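## Task

Pick two rods (no red ones) whose lengths add up to the 8 cm of the green rod and set them flat in one straight line, end to end, with the ends touching or nearly touching. Build no second line of rods, and keep every rod outside this line at least one rod-width away from it. The line must hold by itself without the robot, and at the end the grippers must be open and withdrawn. Lengths by colour in cm: blue 1, magenta 2, grey 3, orange 4, lime 5, purple 6, red 7, green 8, pink 9, turquoise 10.

## Robot and tools

ROBOT AND FRAME. There are two 7-joint arms, left_arm and right_arm, each with a parallel two-finger gripper. Every position is given in one shared scene frame, in metres. Its origin is on the table top midway between the arms, +x points out over the table, +z points up, and left_arm sits on the +y side. The names left and right do not refer to sides of a camera image. Orientations are quaternions written w first (qw, qx, qy, qz). In the gripper's own frame the fingers point along +z and close along y. end_effector_position is the spot between the pads when they are shut. The fingertips stick out about 22 mm past it when closed and 9 mm when open. While closing, the tips also move about 13 mm away from the arm, so leave that much room above the table. Reported hand positions can be a little wrong, more so at long reach.

THE ROW. Every motion command is built from rows of 20 numbers covering both arms, even when only one arm moves. Numbers 1-10 are left_arm: x, y, z, qw, qx, qy, qz, then gripper position, force_limit, speed. Numbers 11-20 are the same ten for right_arm. x, y, z and the quaternion are an absolute pose target for that gripper in the scene frame, not an offset. The three gripper numbers each lie in [-1, 1]. To hold an arm still, repeat its last reported pose and its current gripper numbers, because a 0 in a gripper slot is a real command. To keep an orientation, send the same quaternion every time rather than copying the slightly drifted one from the result.

GRIPPER NUMBERS. position: +1 is fully open (85 mm), the pads meet near -0.8, and -1 closes until something blocks the fingers. force_limit sets pad force; on a 40 mm object after a slow close it is about 20 N at -1, 128 N at 0 and 235 N at +1. speed sets the closing rate: about 20 mm/s at -1, 85 at 0 and 150 at +1. Faster closing adds a few newtons of grip. A new force_limit or speed only takes effect together with a new position value that differs by at least 0.01. To grip, send -1, keep it, and check that object_status reads 2. The codes are 0 moving, 1 blocked while opening, 2 blocked while closing (holding), 3 reached the target or fully shut (a thin item may still be held). position_measured is in counts: 3 is open, 78 is about 60 mm, 130 about 40 mm, 180 about 20 mm, 230 pads touching. touch_left (-y finger) and touch_right (+y finger) each give 28 pressure cells in 7 groups of 4, running from the fingertip toward the arm. Empty cells read near 0 with noise. Roughly 30 means 10 N, 140 means 50 N and 240 means 100 N.

TOOLS.
execute_actions(actions): a list of actions, each a table of up to 15 rows. Each row lasts one control step (1/30 s), and a short table repeats its final row until 15 steps (0.5 s) have passed. An empty list just reports state and images. On each step the commanded pose is clipped to within 70 mm and 16 degrees of the measured pose, so a far target takes several actions. An action is rejected if its target is more than 0.6 m from the gripper along any of the gripper's axes. If the first action is rejected or anything is malformed, nothing runs.
move(target, speed, blocking): target is one 20-number row of absolute poses. Each gripper travels in a straight line toward it, and both paths finish together in 0.5 to 10 s. speed is the top path speed in m/s, from 0.002 to 0.5 (default 0.25), and turning is capped at twice that in rad/s. Paths do not avoid obstacles or the other arm. The result adds a move: line with the ending (done, off_target, moving, held, fault), the limits that acted (paced = pose clipped, held = steps blocked), and each gripper's distance from its target. With blocking=false the call returns after 0.5 s while motion continues; use wait or stop before sending new rows or moves.
wait(seconds): 0 to 10 s while the arms keep their last command. It returns early if a move ends.
stop(): brakes a running move. The fingers keep moving.
zoom_image(camera, region): an enlarged view of [x0, y0, x1, y1] pixels (at most 504 by 504) of cam_head_left, cam_head_right, cam_left_wrist or cam_right_wrist.
finished_scene(scene): ends the current scene (give its number) and reports whether the goal was met. This cannot be undone.

RESULTS. Each result has a state line, left_arm: … | right_arm: …, giving pose and gripper data. Hand target lines show the pose each controller is steering toward. A pose unreachable line means the clearance check changed or blocked that arm's command. Calls that ran actions list positions at sampled steps, with HELD marking steps that were held back. All four cameras give 504x504 images, and pinhole calibration (K, distortion, world-to-camera transform) is supplied. Use it together with the rod colours to find rods and measure gaps.

CAUTIONS. Never knock or drop anything off the table. Avoid slams, drops and hard pushes, and keep the arms from hitting or pressing on each other. Too much contact torque triggers a torque fault that freezes the arm for 10 s. Holding loads for a long time heats the motors; a MOTOR HOT warning appears from 60 °C, and at 75 °C the arm sinks. Loose objects may sometimes be nudged, or a held part tugged. Before finishing, make sure the rods lie flat and in line, then open the grippers and lift clear.

Each tool is called by a JSON object that holds its "fn" and its "kwargs".

## Session

{"fn": "execute_actions", "kwargs": {"actions": []}}

Scene clock: 0.00 s.
left_arm: end_effector_position=(+0.2070, +0.0842, +0.2521) position_measured=3 object_status=3 touch_left=n/a touch_right=n/a end_effector_quat_wxyz=(+0.261, +0.833, -0.461, -0.160) | right_arm: end_effector_position=(+0.2498, -0.3671, +0.1946) position_measured=3 object_status=3 touch_left=n/a touch_right=n/a end_effector_quat_wxyz=(-0.005, +0.449, +0.888, -0.093)
Joint positions: left_arm=[ 1.005  0.301 -0.709  1.948  0.573  1.511  3.678] | right_arm=[-0.372  0.151  0.161  2.101  0.145  1.011  0.416]
Joint velocities: left_arm=[-0.001 -0.     0.    -0.001  0.    -0.    -0.001] | right_arm=[ 0.    -0.     0.001  0.    -0.001  0.     0.   ]
Motor temperatures (°C, as the motors report them): left_arm=[36 29 27 30 43 39 44] | right_arm=[31 31 29 29 34 36 42]
Hand target (left_arm): +0.207, +0.084, +0.252; +0.261, +0.833, -0.461, -0.160
Hand target (right_arm): +0.250, -0.367, +0.195; -0.005, +0.449, +0.888, -0.093

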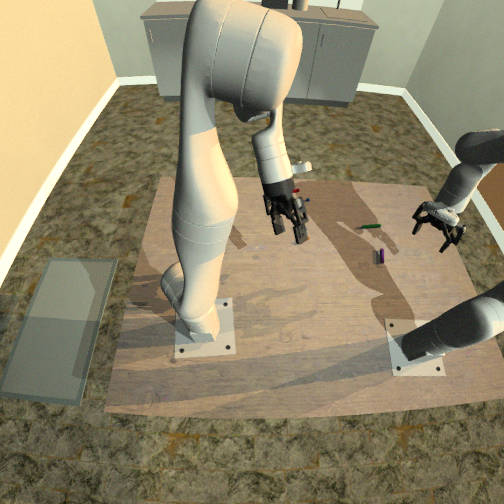

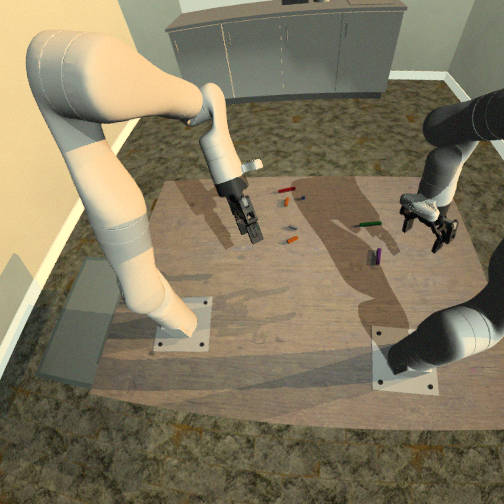

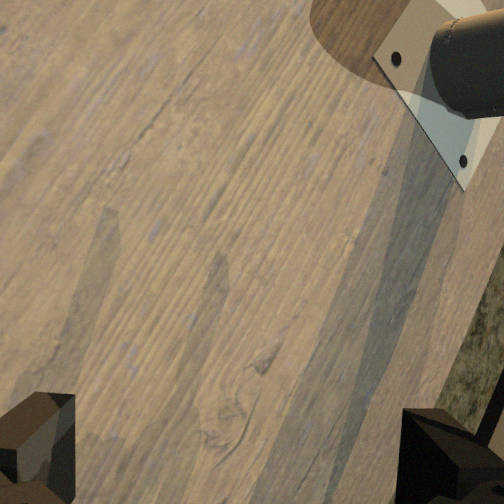

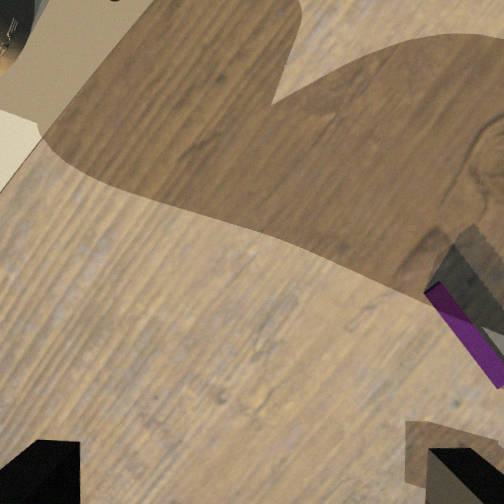

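{"fn": "zoom_image", "kwargs": {"camera": "cam_head_right", "region": [230, 160, 400, 280]}}

Region (230, 160, 400, 280) of cam_head_right's 504x504 image, scaled by 2.965, with more detail than that image has; it fills the top 356 rows of this view, and the rest is white.

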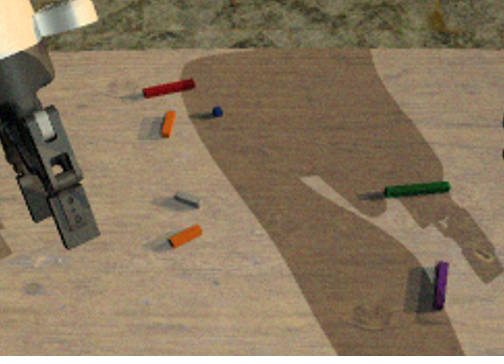

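{"fn": "move", "kwargs": {"target": [0.50,-0.015,0.22,0,1,0,0,1,0,0.5, 0.2498,-0.3671,0.1946,-0.005,0.449,0.888,-0.093,1,0,0.5], "speed": 0.4}}

Scene clock: 2.47 s.
left_arm: end_effector_position=(+0.4997, -0.0159, +0.2191) position_measured=3 object_status=3 touch_left=((8 -4 3 -9) (8 -9 8 4) (1 -9 5 1) (-2 -4 -5 -7) (7 -6 -12 -9) (3 11 2 1) (3 5 3 4)) touch_right=((-19 28 -19 -3) (-15 6 -21 19) (-10 -8 -5 1) (11 4 -11 8) (4 20 9 -3) (-19 -17 6 15) (25 1 2 24)) end_effector_quat_wxyz=(+0.001, +1.000, +0.001, +0.001) | right_arm: end_effector_position=(+0.2498, -0.3671, +0.1946) position_measured=3 object_status=3 touch_left=((-10 -33 18 -4) (6 9 -9 13) (-3 28 -3 26) (-11 17 -3 6) (7 0 5 -16) (2 11 15 -14) (-15 -45 -11 -8)) touch_right=((3 -4 -1 1) (3 8 1 4) (-1 -5 4 4) (1 1 2 1) (-6 -10 1 8) (13 -11 4 -10) (14 -4 14 10)) end_effector_quat_wxyz=(-0.005, +0.449, +0.889, -0.093)
Joint positions: left_arm=[ 1.097  0.802 -0.907  1.146  0.607  1.453  4.909] | right_arm=[-0.372  0.151  0.161  2.101  0.146  1.011  0.416]
Joint velocities: left_arm=[-0.007  0.013  0.002 -0.005 -0.002 -0.     0.001] | right_arm=[ 0.001  0.     0.    -0.     0.    -0.001  0.   ]
Motor temperatures (°C, as the motors report them): left_arm=[36 29 27 30 43 39 44] | right_arm=[31 31 29 29 34 36 42]
Hand target (left_arm): +0.500, -0.016, +0.219; -0.000, +1.000, +0.002, +0.000
Hand target (right_arm): +0.250, -0.367, +0.195; -0.005, +0.449, +0.889, -0.093
Off the commanded pose (left_arm): 0.001 m, 0 deg.
Off the commanded pose (right_arm): 0.000 m, 0 deg.
move: done
camera_calibration (this result's frames):
cam_left_wrist: T_world_to_cam=[[0.0539893, -0.998482, 0.0108624, -0.0421811], [-0.998396, -0.0537926, 0.0176549, 0.54397], [-0.0170438, -0.0117981, -0.999785, 0.374909], [0, 0, 0, 1]] pos_world=[0.551764, -0.00843228, 0.365682]
cam_right_wrist: T_world_to_cam=[[0.760915, 0.621063, -0.187857, 0.0803207], [0.637353, -0.769684, 0.0369901, -0.390806], [-0.121617, -0.147877, -0.9815, 0.314786], [0, 0, 0, 1]] pos_world=[0.226247, -0.304131, 0.338507]

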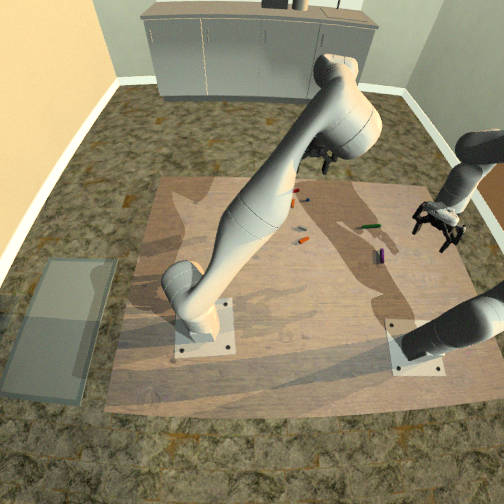

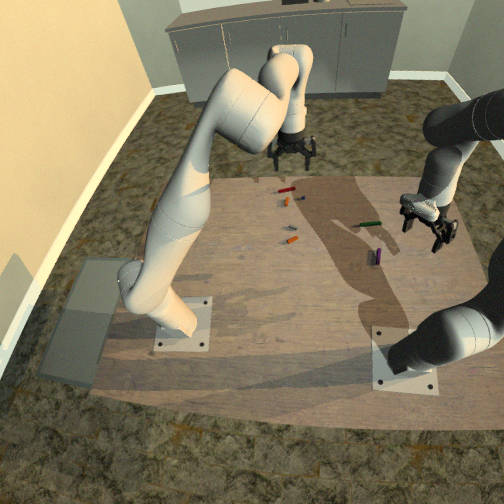

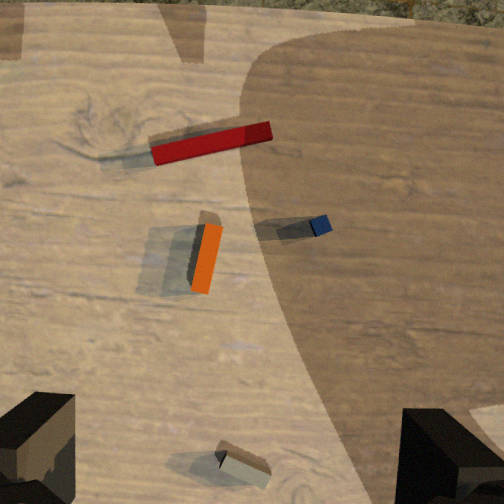

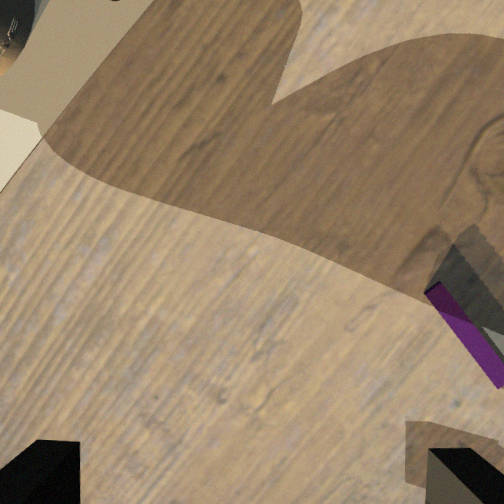

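{"fn": "move", "kwargs": {"target": [0.335,-0.04,0.15,0,1,0,0,1,0,0.5, 0.2498,-0.3671,0.1946,-0.005,0.449,0.888,-0.093,1,0,0.5], "speed": 0.4}}

Scene clock: 3.90 s.
left_arm: end_effector_position=(+0.3349, -0.0387, +0.1502) position_measured=3 object_status=3 touch_left=((-4 -3 -4 0) (5 -1 13 -1) (-4 -8 -4 10) (6 -9 0 -1) (21 -14 0 -11) (0 8 8 -8) (-9 0 9 4)) touch_right=((24 14 -26 -14) (19 -4 -5 19) (18 9 -14 25) (21 29 -3 -8) (18 39 18 7) (3 -1 31 3) (16 18 -12 -1)) end_effector_quat_wxyz=(-0.001, +1.000, -0.000, +0.000) | right_arm: end_effector_position=(+0.2498, -0.3671, +0.1946) position_measured=3 object_status=3 touch_left=((3 17 -21 -9) (8 5 8 20) (-12 -30 -9 -18) (-9 23 17 -15) (-5 -17 13 4) (-3 -12 7 -14) (12 -14 3 16)) touch_right=((-9 0 1 -4) (3 -3 -9 1) (-8 -8 15 8) (14 -8 -2 -6) (3 -6 -3 -3) (12 -5 -6 -9) (4 3 -7 2)) end_effector_quat_wxyz=(-0.005, +0.449, +0.889, -0.093)
Joint positions: left_arm=[ 1.512  0.681 -0.943  1.672  0.604  1.108  5.01 ] | right_arm=[-0.372  0.151  0.161  2.101  0.146  1.011  0.416]
Joint velocities: left_arm=[ 0.003 -0.002  0.001  0.001 -0.001 -0.001  0.001] | right_arm=[ 0.    -0.     0.    -0.    -0.001 -0.     0.   ]
Motor temperatures (°C, as the motors report them): left_arm=[36 29 27 30 43 39 44] | right_arm=[31 31 29 29 34 36 42]
Hand target (left_arm): +0.335, -0.039, +0.150; -0.001, +1.000, -0.000, +0.001
Hand target (right_arm): +0.250, -0.367, +0.195; -0.005, +0.449, +0.889, -0.093
Off the commanded pose (left_arm): 0.001 m, 0 deg.
Off the commanded pose (right_arm): 0.000 m, 0 deg.
move: done
camera_calibration (this result's frames):
cam_left_wrist: T_world_to_cam=[[0.0513954, -0.998646, 0.00800103, -0.0540149], [-0.998532, -0.051249, 0.0175483, 0.379643], [-0.0171145, -0.00889118, -0.999814, 0.303069], [0, 0, 0, 1]] pos_world=[0.387048, -0.0317908, 0.296783]
cam_right_wrist: T_world_to_cam=[[0.760914, 0.621062, -0.18786, 0.0803218], [0.637352, -0.769684, 0.0369905, -0.390806], [-0.121619, -0.14788, -0.981499, 0.314786], [0, 0, 0, 1]] pos_world=[0.226247, -0.304132, 0.338507]

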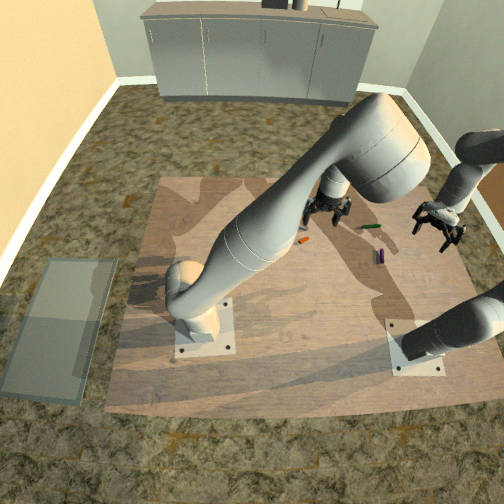

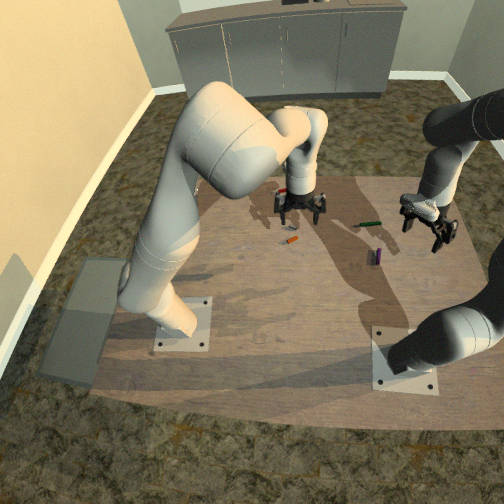

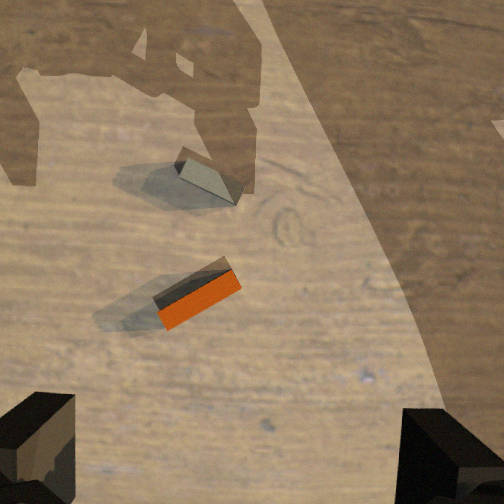

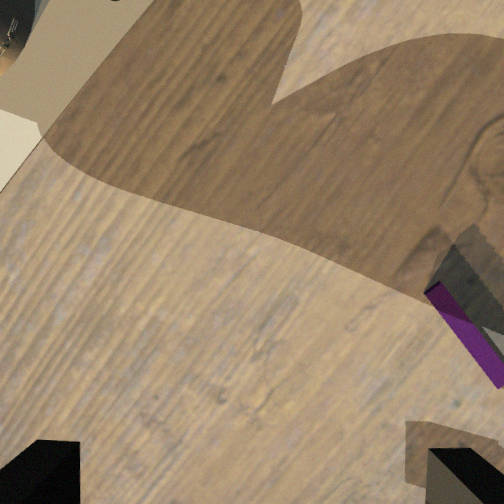

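{"fn": "move", "kwargs": {"target": [0.360,-0.012,0.07,0,0.853,-0.522,0,0.2,-0.5,1, 0.2498,-0.3671,0.1946,-0.005,0.449,0.888,-0.093,1,0,0.5], "speed": 0.5}}

{"fn": "move", "kwargs": {"target": [0.360,-0.012,0.026,0,0.853,-0.522,0,0.2,-0.5,1, 0.2498,-0.3671,0.1946,-0.005,0.449,0.888,-0.093,1,0,0.5], "speed": 0.15}}

{"fn": "execute_actions", "kwargs": {"actions": [[[0.360,-0.012,0.026,0,0.853,-0.522,0,-1,-0.5,0.5, 0.2498,-0.3671,0.1946,-0.005,0.449,0.888,-0.093,1,0,0.5]],[[0.360,-0.012,0.026,0,0.853,-0.522,0,-1,-0.5,0.5, 0.2498,-0.3671,0.1946,-0.005,0.449,0.888,-0.093,1,0,0.5]]]}}

Scene clock: 5.87 s.
left_arm: end_effector_position=(+0.3594, -0.0123, +0.0700) position_measured=104 object_status=3 touch_left=((3 2 5 -1) (15 1 7 6) (-1 -7 -11 8) (1 -15 -2 -4) (10 -8 3 -11) (-1 -4 17 -7) (6 7 0 5)) touch_right=((7 -2 -19 14) (-9 31 -15 7) (11 -5 -4 18) (1 14 17 4) (-10 1 7 -14) (-14 10 -6 19) (-15 10 0 -23)) end_effector_quat_wxyz=(+0.000, +0.853, -0.523, -0.000) | right_arm: end_effector_position=(+0.2498, -0.3671, +0.1946) position_measured=3 object_status=3 touch_left=((5 -2 -1 -2) (11 7 -22 14) (-6 6 -1 -11) (-2 31 18 3) (29 -20 19 -2) (21 -10 18 -12) (11 -25 16 -10)) touch_right=((-1 5 4 4) (4 0 0 -9) (3 -15 -13 -8) (9 -10 5 -5) (4 5 -1 6) (4 -1 -5 -3) (5 -1 5 1)) end_effector_quat_wxyz=(-0.005, +0.449, +0.889, -0.093)
Joint positions: left_arm=[ 1.236  0.71  -0.598  1.778  0.527  0.819  3.897] | right_arm=[-0.372  0.151  0.161  2.101  0.146  1.011  0.416]
Joint velocities: left_arm=[-0.007 -0.001 -0.005  0.     0.003  0.002 -0.004] | right_arm=[ 0.    -0.     0.001  0.     0.     0.001 -0.   ]
Motor temperatures (°C, as the motors report them): left_arm=[36 29 27 30 43 39 44] | right_arm=[31 31 29 29 34 36 42]
Hand target (left_arm): +0.360, -0.012, +0.070; +0.000, +0.853, -0.522, -0.000
Hand target (right_arm): +0.250, -0.367, +0.195; -0.005, +0.449, +0.889, -0.093
Off the commanded pose (left_arm): 0.001 m, 0 deg.
Off the commanded pose (right_arm): 0.000 m, 0 deg.
move: done
camera_calibration (this result's frames):
cam_left_wrist: T_world_to_cam=[[-0.86658, -0.49893, 0.0103624, 0.307597], [-0.498702, 0.866572, 0.0186944, 0.238421], [-0.018307, 0.0110325, -0.999772, 0.224236], [0, 0, 0, 1]] pos_world=[0.389564, -0.0556132, 0.21654]
cam_right_wrist: T_world_to_cam=[[0.760914, 0.621062, -0.18786, 0.0803217], [0.637352, -0.769684, 0.0369907, -0.390806], [-0.121619, -0.14788, -0.981499, 0.314786], [0, 0, 0, 1]] pos_world=[0.226247, -0.304132, 0.338507]

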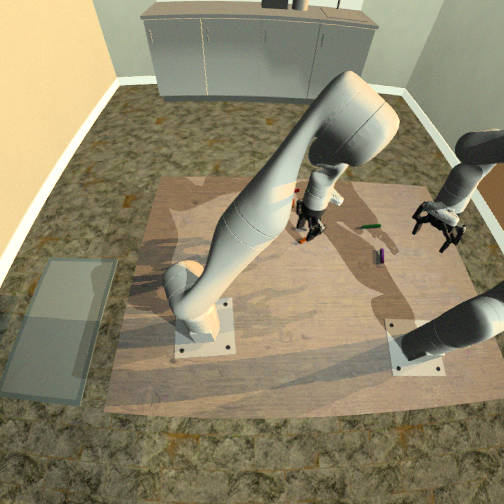

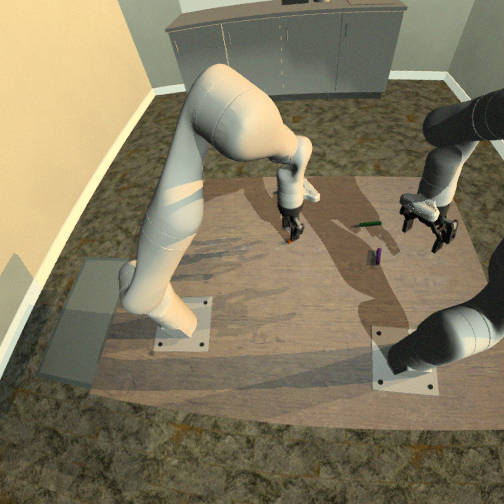

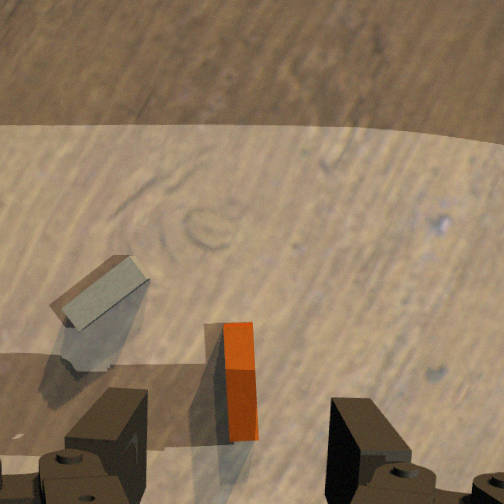

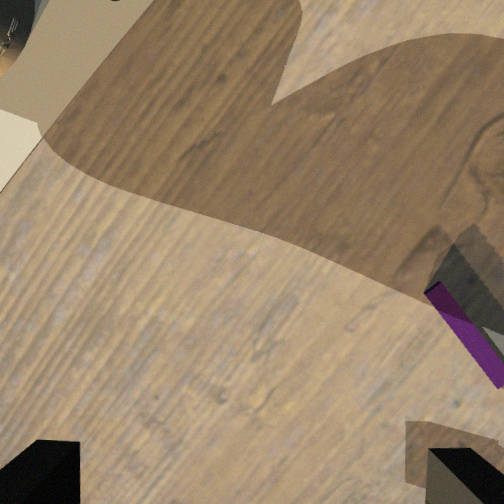

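Scene clock: 6.60 s.
left_arm: end_effector_position=(+0.3598, -0.0122, +0.0263) position_measured=104 object_status=3 touch_left=((-3 2 -2 -10) (8 0 5 2) (5 -7 0 15) (-5 3 -15 -3) (6 -5 1 -5) (-7 1 6 1) (-1 11 9 11)) touch_right=((-20 -20 -22 11) (-19 10 -6 -3) (-4 27 -10 17) (15 -5 10 2) (-9 22 -31 -10) (-21 17 35 -4) (8 -4 7 9)) end_effector_quat_wxyz=(+0.000, +0.853, -0.522, +0.000) | right_arm: end_effector_position=(+0.2498, -0.3671, +0.1946) position_measured=3 object_status=3 touch_left=((23 -6 33 8) (11 21 20 2) (-2 17 -19 -6) (1 16 -13 -1) (-1 13 -15 -5) (8 9 7 -9) (11 -3 3 28)) touch_right=((-2 4 -2 -6) (4 1 0 -14) (5 -6 3 13) (-2 -11 -2 -1) (6 -9 7 9) (0 6 -6 -7) (-2 -3 -10 -2)) end_effector_quat_wxyz=(-0.005, +0.449, +0.889, -0.093)
Joint positions: left_arm=[ 1.2    0.786 -0.545  1.806  0.593  0.718  3.844] | right_arm=[-0.372  0.151  0.161  2.101  0.146  1.011  0.416]
Joint velocities: left_arm=[-0.004  0.005 -0.001 -0.     0.    -0.     0.   ] | right_arm=[ 0.001  0.    -0.    -0.001  0.    -0.    -0.   ]
Motor temperatures (°C, as the motors report them): left_arm=[36 29 27 30 43 39 44] | right_arm=[31 31 29 29 34 36 42]
Hand target (left_arm): +0.360, -0.012, +0.026; +0.000, +0.853, -0.522, +0.000
Hand target (right_arm): +0.250, -0.367, +0.195; -0.005, +0.449, +0.889, -0.093
Off the commanded pose (left_arm): 0.000 m, 0 deg.
Off the commanded pose (right_arm): 0.000 m, 0 deg.
move: done
camera_calibration (this result's frames):
cam_left_wrist: T_world_to_cam=[[-0.865992, -0.499957, 0.0100279, 0.308264], [-0.499744, 0.865986, 0.017993, 0.239716], [-0.0176797, 0.0105705, -0.999788, 0.180252], [0, 0, 0, 1]] pos_world=[0.389938, -0.0553772, 0.17281]
cam_right_wrist: T_world_to_cam=[[0.760915, 0.621062, -0.187859, 0.0803214], [0.637352, -0.769684, 0.0369908, -0.390806], [-0.121619, -0.147879, -0.981499, 0.314786], [0, 0, 0, 1]] pos_world=[0.226247, -0.304132, 0.338507]

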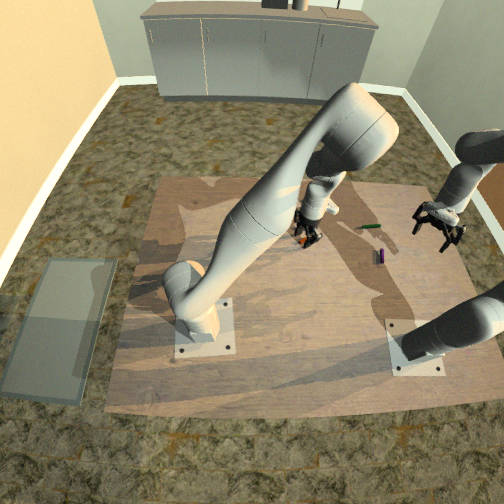

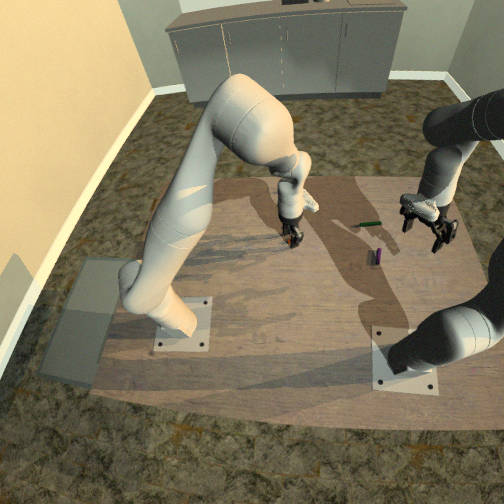

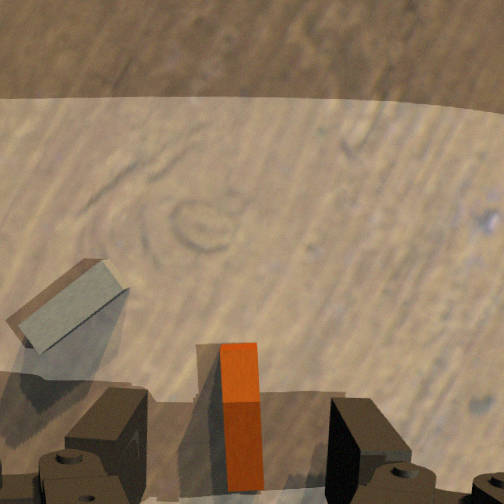

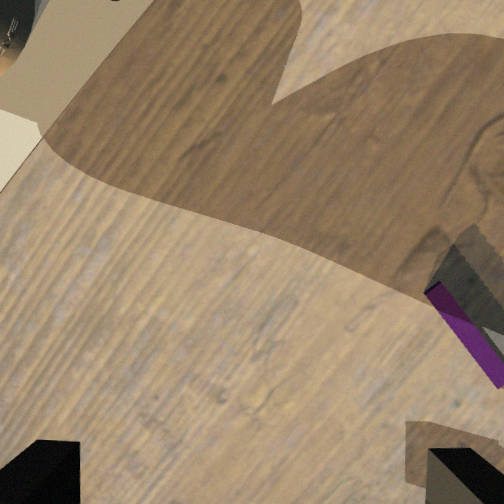

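Scene clock: 7.60 s.
left_arm: end_effector_position=(+0.3601, -0.0121, +0.0261) position_measured=209 object_status=2 touch_left=((564 615 568 437) (113 147 125 108) (-10 -12 1 19) (2 -3 -13 -1) (5 3 0 -19) (-4 5 6 2) (7 -3 14 10)) touch_right=((555 568 673 518) (97 83 131 89) (0 -33 -4 22) (-27 13 5 -27) (-15 -11 2 4) (-13 4 18 0) (-24 18 10 6)) end_effector_quat_wxyz=(+0.000, +0.853, -0.522, +0.000) | right_arm: end_effector_position=(+0.2498, -0.3671, +0.1946) position_measured=3 object_status=3 touch_left=((-2 -2 -4 10) (18 -8 -23 13) (21 -9 11 0) (1 0 -12 32) (22 11 -2 -10) (-17 8 16 4) (-12 9 -24 14)) touch_right=((2 -4 -1 -6) (9 -1 -1 -4) (-8 -11 10 5) (-9 0 12 4) (1 -8 8 16) (6 -14 -13 3) (16 6 -8 2)) end_effector_quat_wxyz=(-0.005, +0.449, +0.889, -0.093)
Joint positions: left_arm=[ 1.2    0.787 -0.546  1.806  0.592  0.718  3.844] | right_arm=[-0.372  0.151  0.161  2.101  0.146  1.011  0.416]
Joint velocities: left_arm=[ 0.001  0.     0.     0.001 -0.    -0.    -0.   ] | right_arm=[ 0.     0.    -0.    -0.001 -0.002 -0.001  0.   ]
Motor temperatures (°C, as the motors report them): left_arm=[36 29 27 30 43 39 44] | right_arm=[31 31 29 29 34 36 42]
Hand target (left_arm): +0.360, -0.012, +0.026; -0.000, +0.853, -0.522, +0.000
Hand target (right_arm): +0.250, -0.367, +0.195; -0.005, +0.449, +0.889, -0.093
Off the commanded pose (left_arm): 0.000 m, 0 deg.
Off the commanded pose (right_arm): 0.000 m, 0 deg.
Step readings (end_effector_position; steps 1 to 15: 1st action; 16 to 30: 2nd action):
0: left_arm (+0.3598, -0.0122, +0.0263) | right_arm (+0.2498, -0.3671, +0.1946)
1: left_arm (+0.3598, -0.0121, +0.0262) | right_arm (+0.2498, -0.3671, +0.1946)
2: left_arm (+0.3599, -0.0121, +0.0261) | right_arm (+0.2498, -0.3671, +0.1946)
4: left_arm (+0.3600, -0.0121, +0.0261) | right_arm (+0.2498, -0.3671, +0.1946)
8: left_arm (+0.3600, -0.0120, +0.0260) | right_arm (+0.2498, -0.3671, +0.1946)
15: left_arm (+0.3601, -0.0121, +0.0261) | right_arm (+0.2498, -0.3671, +0.1946)
16: left_arm (+0.3601, -0.0121, +0.0261) | right_arm (+0.2498, -0.3671, +0.1946)
17: left_arm (+0.3601, -0.0121, +0.0261) | right_arm (+0.2498, -0.3671, +0.1946)
19: left_arm (+0.3601, -0.0121, +0.0261) | right_arm (+0.2498, -0.3671, +0.1946)
23: left_arm (+0.3601, -0.0121, +0.0261) | right_arm (+0.2498, -0.3671, +0.1946)
30: end_effector_position above
camera_calibration (this result's frames):
cam_left_wrist: T_world_to_cam=[[-0.865772, -0.500345, 0.00965683, 0.308542], [-0.500132, 0.865757, 0.0182735, 0.239883], [-0.0175035, 0.010991, -0.999786, 0.18007], [0, 0, 0, 1]] pos_world=[0.390252, -0.0552819, 0.172668]
cam_right_wrist: T_world_to_cam=[[0.760914, 0.621062, -0.18786, 0.0803218], [0.637352, -0.769684, 0.0369908, -0.390806], [-0.121619, -0.14788, -0.981499, 0.314786], [0, 0, 0, 1]] pos_world=[0.226247, -0.304132, 0.338507]

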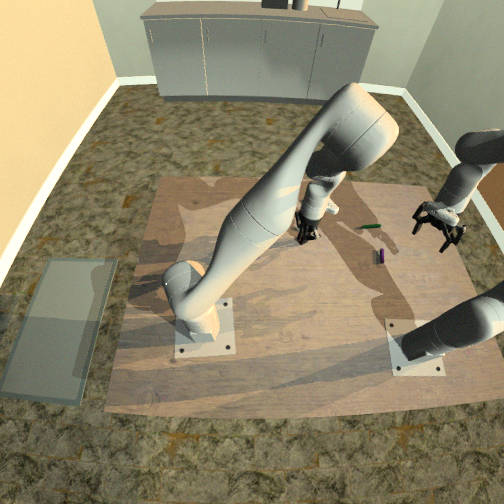

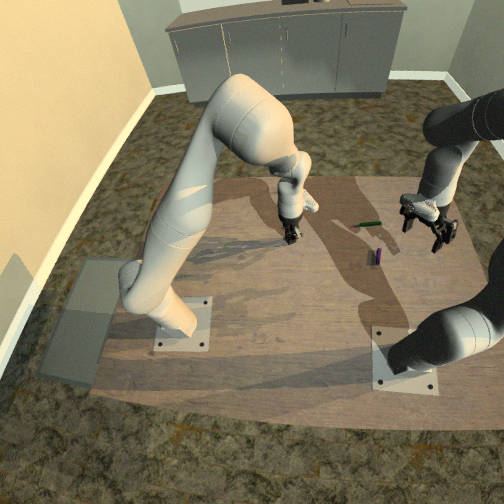

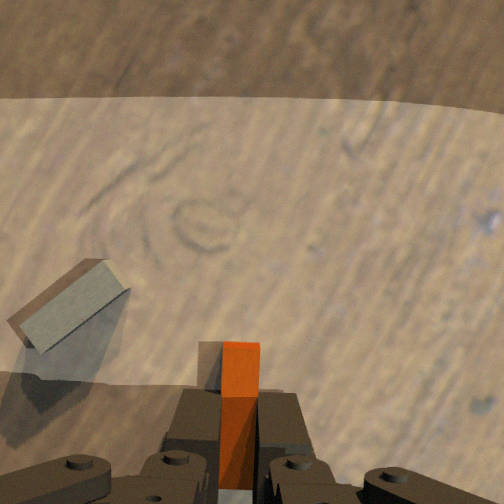

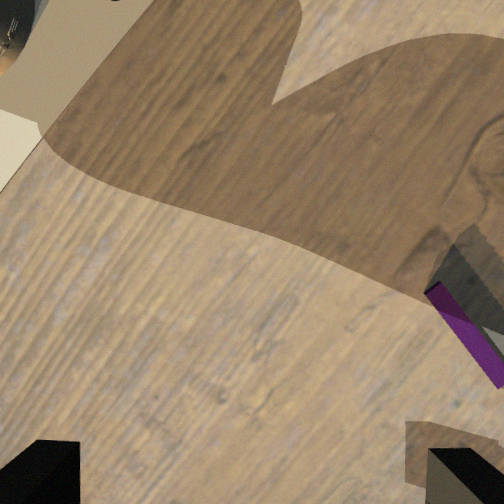

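{"fn": "move", "kwargs": {"target": [0.487,0.020,0.06,0,0.997,-0.074,0,-1,-0.5,0.5, 0.2498,-0.3671,0.1946,-0.005,0.449,0.888,-0.093,1,0,0.5], "speed": 0.4}}

Scene clock: 9.40 s.
left_arm: end_effector_position=(+0.4871, +0.0188, +0.0600) position_measured=209 object_status=2 touch_left=((558 609 563 440) (114 141 126 99) (4 -4 -7 6) (5 -1 4 -5) (5 1 -2 -14) (-5 2 -2 -1) (-3 -6 8 10)) touch_right=((571 595 651 530) (134 128 105 131) (-25 1 -31 18) (-26 20 -16 11) (-3 11 -19 -3) (21 42 19 41) (-19 25 9 -15)) end_effector_quat_wxyz=(+0.001, +0.997, -0.074, -0.000) | right_arm: end_effector_position=(+0.2498, -0.3671, +0.1946) position_measured=3 object_status=3 touch_left=((-8 -5 23 4) (4 9 3 8) (-2 -17 -6 -6) (0 10 8 -7) (7 -5 2 -10) (-14 -14 -12 13) (14 -10 -17 -23)) touch_right=((12 1 4 -2) (-14 7 2 7) (-7 0 2 11) (10 -3 4 1) (11 0 8 5) (4 -6 -10 13) (7 4 -2 6)) end_effector_quat_wxyz=(-0.005, +0.449, +0.889, -0.093)
Joint positions: left_arm=[ 1.073  0.918 -0.793  1.487  0.718  1.042  4.575] | right_arm=[-0.372  0.151  0.161  2.101  0.146  1.011  0.416]
Joint velocities: left_arm=[-0.004  0.006  0.001 -0.002 -0.001  0.001  0.001] | right_arm=[-0.    -0.    -0.    -0.     0.001  0.001  0.   ]
Motor temperatures (°C, as the motors report them): left_arm=[36 29 27 30 43 39 44] | right_arm=[31 31 29 29 34 36 42]
Hand target (left_arm): +0.487, +0.019, +0.060; +0.001, +0.997, -0.074, -0.000
Hand target (right_arm): +0.250, -0.367, +0.195; -0.005, +0.449, +0.889, -0.093
Off the commanded pose (left_arm): 0.001 m, 0 deg.
Off the commanded pose (right_arm): 0.000 m, 0 deg.
move: done
camera_calibration (this result's frames):
cam_left_wrist: T_world_to_cam=[[-0.0958085, -0.99533, 0.0117682, 0.0677756], [-0.995204, 0.0960174, 0.0186931, 0.531662], [-0.0197358, -0.0099208, -0.999756, 0.217306], [0, 0, 0, 1]] pos_world=[0.539895, 0.0185661, 0.206516]
cam_right_wrist: T_world_to_cam=[[0.760914, 0.621062, -0.18786, 0.0803216], [0.637352, -0.769684, 0.0369906, -0.390806], [-0.121619, -0.14788, -0.981499, 0.314786], [0, 0, 0, 1]] pos_world=[0.226247, -0.304132, 0.338507]

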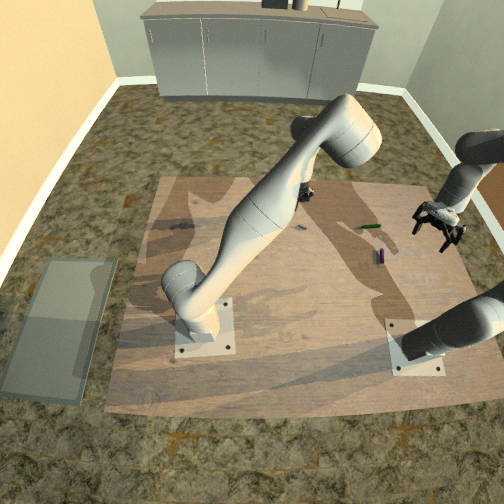

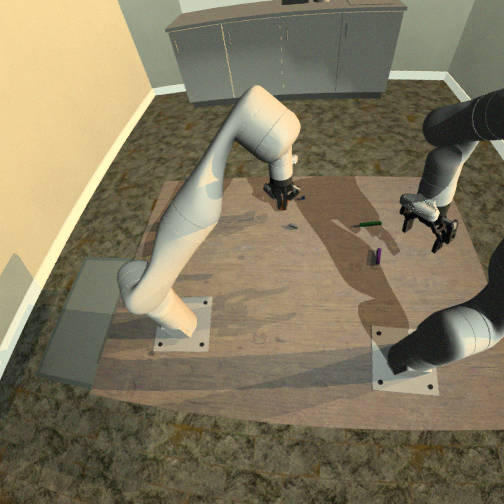

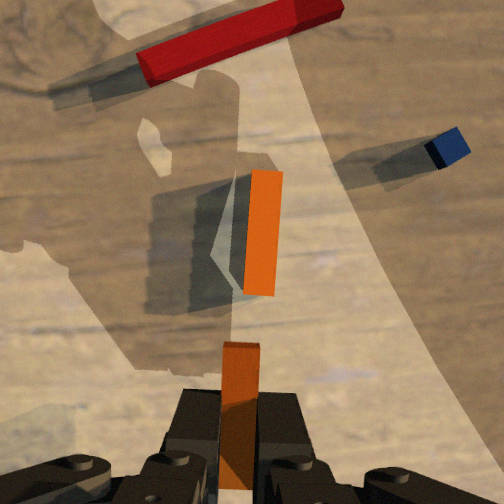

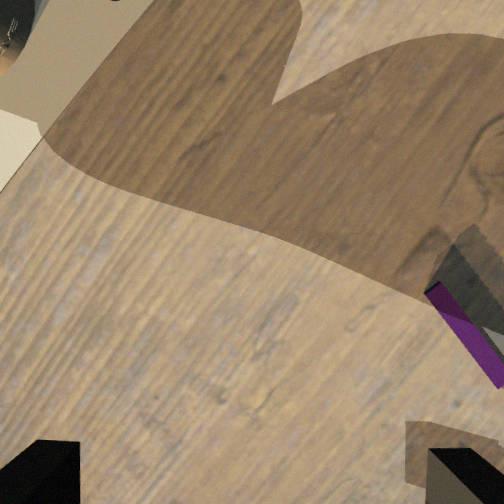

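{"fn": "move", "kwargs": {"target": [0.4955,0.0135,0.03,0,0.995,-0.100,0,-1,-0.5,0.5, 0.2498,-0.3671,0.1946,-0.005,0.449,0.888,-0.093,1,0,0.5], "speed": 0.1}}

Scene clock: 10.37 s.
left_arm: end_effector_position=(+0.4954, +0.0134, +0.0302) position_measured=209 object_status=2 touch_left=((562 614 570 439) (115 149 126 107) (-9 -13 -6 -2) (0 -2 -6 2) (-7 -5 1 -11) (-12 4 10 -12) (-2 12 6 4)) touch_right=((561 554 656 571) (122 107 112 131) (24 -10 -4 19) (-2 4 20 -2) (-32 -3 -15 -26) (-26 27 26 4) (21 4 -43 -20)) end_effector_quat_wxyz=(+0.000, +0.995, -0.100, +0.000) | right_arm: end_effector_position=(+0.2498, -0.3671, +0.1946) position_measured=3 object_status=3 touch_left=((-16 2 2 0) (5 -12 19 -1) (-22 -13 -4 4) (3 7 2 9) (-6 5 -21 -33) (26 0 0 -7) (-9 -14 -1 15)) touch_right=((3 2 -1 1) (8 10 9 -9) (-1 -8 0 1) (-3 -2 5 0) (1 -12 -1 10) (-3 -1 -12 -5) (3 3 -12 2)) end_effector_quat_wxyz=(-0.005, +0.449, +0.889, -0.093)
Joint positions: left_arm=[ 1.048  0.974 -0.756  1.463  0.739  1.002  4.521] | right_arm=[-0.372  0.151  0.161  2.101  0.146  1.011  0.416]
Joint velocities: left_arm=[-0.004  0.003 -0.001  0.    -0.    -0.    -0.   ] | right_arm=[-0.001 -0.     0.001  0.001  0.002 -0.002 -0.   ]
Motor temperatures (°C, as the motors report them): left_arm=[36 29 27 30 43 39 44] | right_arm=[31 31 29 29 34 36 42]
Hand target (left_arm): +0.495, +0.014, +0.030; +0.000, +0.995, -0.100, -0.000
Hand target (right_arm): +0.250, -0.367, +0.195; -0.005, +0.449, +0.889, -0.093
Off the commanded pose (left_arm): 0.000 m, 0 deg.
Off the commanded pose (right_arm): 0.000 m, 0 deg.
move: done
camera_calibration (this result's frames):
cam_left_wrist: T_world_to_cam=[[-0.148452, -0.988869, 0.00999301, 0.0895077], [-0.988723, 0.148616, 0.0184231, 0.537061], [-0.0197031, -0.00714539, -0.99978, 0.187509], [0, 0, 0, 1]] pos_world=[0.547987, 0.0100354, 0.176679]
cam_right_wrist: T_world_to_cam=[[0.760914, 0.621062, -0.18786, 0.0803217], [0.637352, -0.769684, 0.0369908, -0.390806], [-0.121619, -0.14788, -0.981499, 0.314786], [0, 0, 0, 1]] pos_world=[0.226247, -0.304132, 0.338507]

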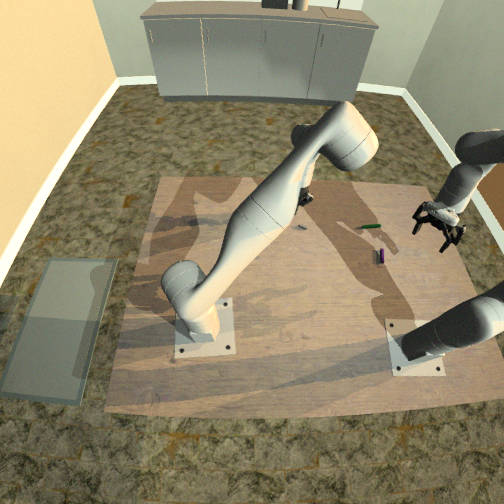

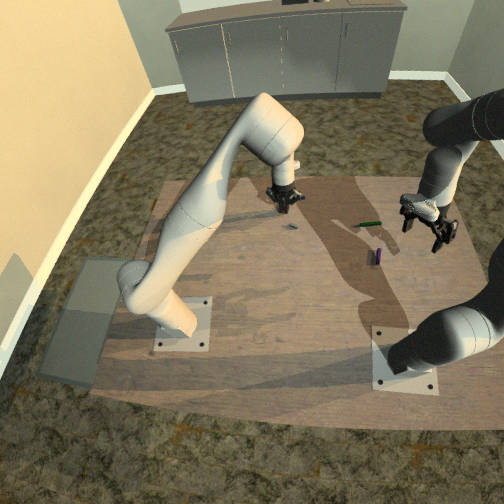

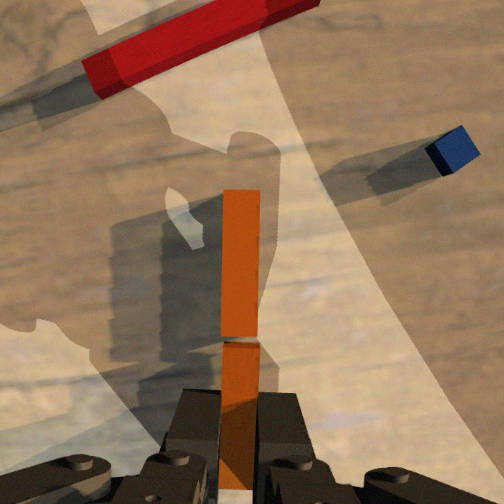

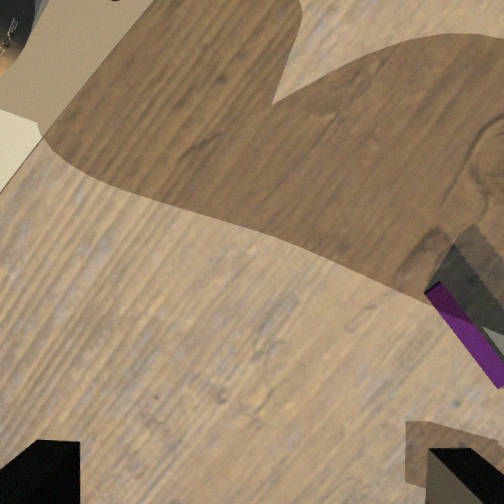

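Well aligned. Lower, release, retreat.

{"fn": "execute_actions", "kwargs": {"actions": [[[0.4955,0.0135,0.0265,0,0.995,-0.100,0,-1,-0.5,0.5, 0.2498,-0.3671,0.1946,-0.005,0.449,0.888,-0.093,1,0,0.5]],[[0.4955,0.0135,0.0265,0,0.995,-0.100,0,0.2,-0.5,0.0, 0.2498,-0.3671,0.1946,-0.005,0.449,0.888,-0.093,1,0,0.5]],[[0.4955,0.0135,0.08,0,0.995,-0.100,0,0.2,-0.5,0.0, 0.2498,-0.3671,0.1946,-0.005,0.449,0.888,-0.093,1,0,0.5]],[[0.4955,0.0135,0.12,0,0.995,-0.100,0,0.2,-0.5,0.0, 0.2498,-0.3671,0.1946,-0.005,0.449,0.888,-0.093,1,0,0.5]]]}}

Scene clock: 12.53 s.
left_arm: end_effector_position=(+0.4956, +0.0135, +0.1199) position_measured=104 object_status=3 touch_left=((-1 8 2 -4) (-3 -9 5 3) (-1 -13 -9 6) (17 -14 -7 -3) (9 -8 3 -5) (-7 1 2 -7) (-12 -3 9 3)) touch_right=((5 26 -12 10) (7 -28 -1 23) (-9 31 -16 -24) (-32 12 19 -14) (6 -21 -6 -28) (17 10 6 -12) (8 -8 -12 20)) end_effector_quat_wxyz=(-0.000, +0.995, -0.100, -0.000) | right_arm: end_effector_position=(+0.2498, -0.3671, +0.1946) position_measured=3 object_status=3 touch_left=((-21 -11 28 6) (-1 8 13 14) (6 -36 -13 -6) (11 8 3 7) (5 2 -20 -3) (5 11 16 17) (24 -13 5 -8)) touch_right=((12 0 -1 1) (0 -2 -1 -3) (3 -2 -5 6) (4 3 1 0) (5 -12 -4 8) (3 -4 -7 -2) (-1 -1 -8 0)) end_effector_quat_wxyz=(-0.005, +0.449, +0.889, -0.093)
Joint positions: left_arm=[ 1.073  0.851 -0.823  1.389  0.64   1.177  4.593] | right_arm=[-0.372  0.151  0.161  2.101  0.146  1.011  0.416]
Joint velocities: left_arm=[-0.    -0.002 -0.001 -0.001 -0.    -0.    -0.002] | right_arm=[-0.001  0.001  0.    -0.001  0.    -0.    -0.   ]
Motor temperatures (°C, as the motors report them): left_arm=[36 29 27 30 43 39 44] | right_arm=[31 31 29 29 34 36 42]
Hand target (left_arm): +0.496, +0.013, +0.120; -0.000, +0.995, -0.100, +0.000
Hand target (right_arm): +0.250, -0.367, +0.195; -0.005, +0.449, +0.889, -0.093
Off the commanded pose (left_arm): 0.000 m, 0 deg.
Off the commanded pose (right_arm): 0.000 m, 0 deg.
Step readings (end_effector_position; steps 1 to 15: 1st action; 16 to 30: 2nd action; 31 to 45: 3rd action; 46 to 60: 4th action):
0: left_arm (+0.4954, +0.0135, +0.0300) | right_arm (+0.2498, -0.3671, +0.1946)
1: left_arm (+0.4954, +0.0137, +0.0295) | right_arm (+0.2498, -0.3671, +0.1946)
2: left_arm (+0.4958, +0.0137, +0.0280) | right_arm (+0.2498, -0.3671, +0.1946)
4: left_arm (+0.4954, +0.0135, +0.0266) | right_arm (+0.2498, -0.3671, +0.1946)
8: left_arm (+0.4955, +0.0134, +0.0266) | right_arm (+0.2498, -0.3671, +0.1946)
15: left_arm (+0.4955, +0.0135, +0.0265) | right_arm (+0.2498, -0.3671, +0.1946)
16: left_arm (+0.4955, +0.0135, +0.0265) | right_arm (+0.2498, -0.3671, +0.1946)
17: left_arm (+0.4955, +0.0135, +0.0265) | right_arm (+0.2498, -0.3671, +0.1946)
19: left_arm (+0.4955, +0.0135, +0.0265) | right_arm (+0.2498, -0.3671, +0.1946)
23: left_arm (+0.4955, +0.0135, +0.0265) | right_arm (+0.2498, -0.3671, +0.1946)
30: left_arm (+0.4955, +0.0135, +0.0265) | right_arm (+0.2498, -0.3671, +0.1946)
31: left_arm (+0.4954, +0.0133, +0.0273) | right_arm (+0.2498, -0.3671, +0.1946)
32: left_arm (+0.4950, +0.0128, +0.0308) | right_arm (+0.2498, -0.3671, +0.1946)
34: left_arm (+0.4946, +0.0116, +0.0491) | right_arm (+0.2498, -0.3671, +0.1946)
38: left_arm (+0.4968, +0.0148, +0.0785) | right_arm (+0.2498, -0.3671, +0.1946)
45: left_arm (+0.4957, +0.0136, +0.0798) | right_arm (+0.2498, -0.3671, +0.1946)
46: left_arm (+0.4956, +0.0134, +0.0806) | right_arm (+0.2498, -0.3671, +0.1946)
47: left_arm (+0.4953, +0.0129, +0.0844) | right_arm (+0.2498, -0.3671, +0.1946)
49: left_arm (+0.4949, +0.0122, +0.1028) | right_arm (+0.2498, -0.3671, +0.1946)
53: left_arm (+0.4964, +0.0147, +0.1193) | right_arm (+0.2498, -0.3671, +0.1946)
60: end_effector_position above
camera_calibration (this result's frames):
cam_left_wrist: T_world_to_cam=[[-0.14819, -0.988913, 0.00951526, 0.0887102], [-0.988758, 0.148347, 0.0187362, 0.535616], [-0.01994, -0.00663178, -0.999779, 0.277315], [0, 0, 0, 1]] pos_world=[0.54827, 0.0101091, 0.266374]
cam_right_wrist: T_world_to_cam=[[0.760915, 0.621062, -0.18786, 0.0803214], [0.637352, -0.769684, 0.0369906, -0.390806], [-0.121619, -0.147879, -0.981499, 0.314786], [0, 0, 0, 1]] pos_world=[0.226247, -0.304132, 0.338507]

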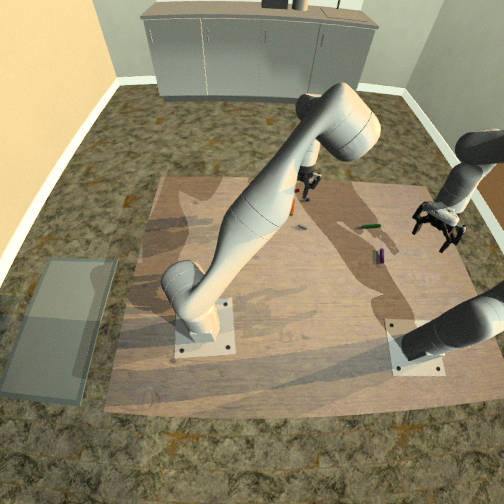

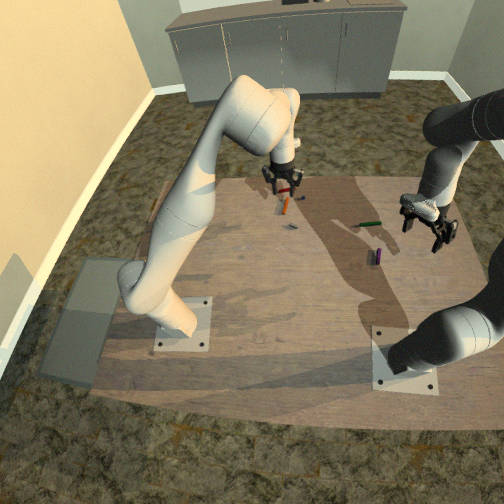

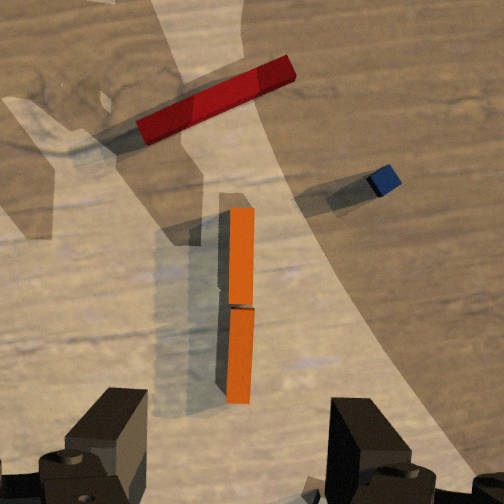

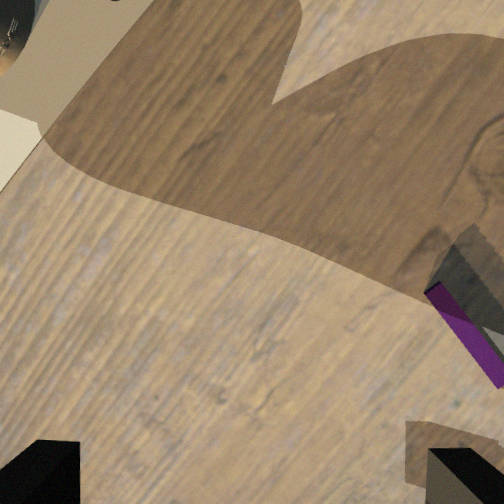

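{"fn": "finished_scene", "kwargs": {"scene": 1}}

The scene is finished: the task was done.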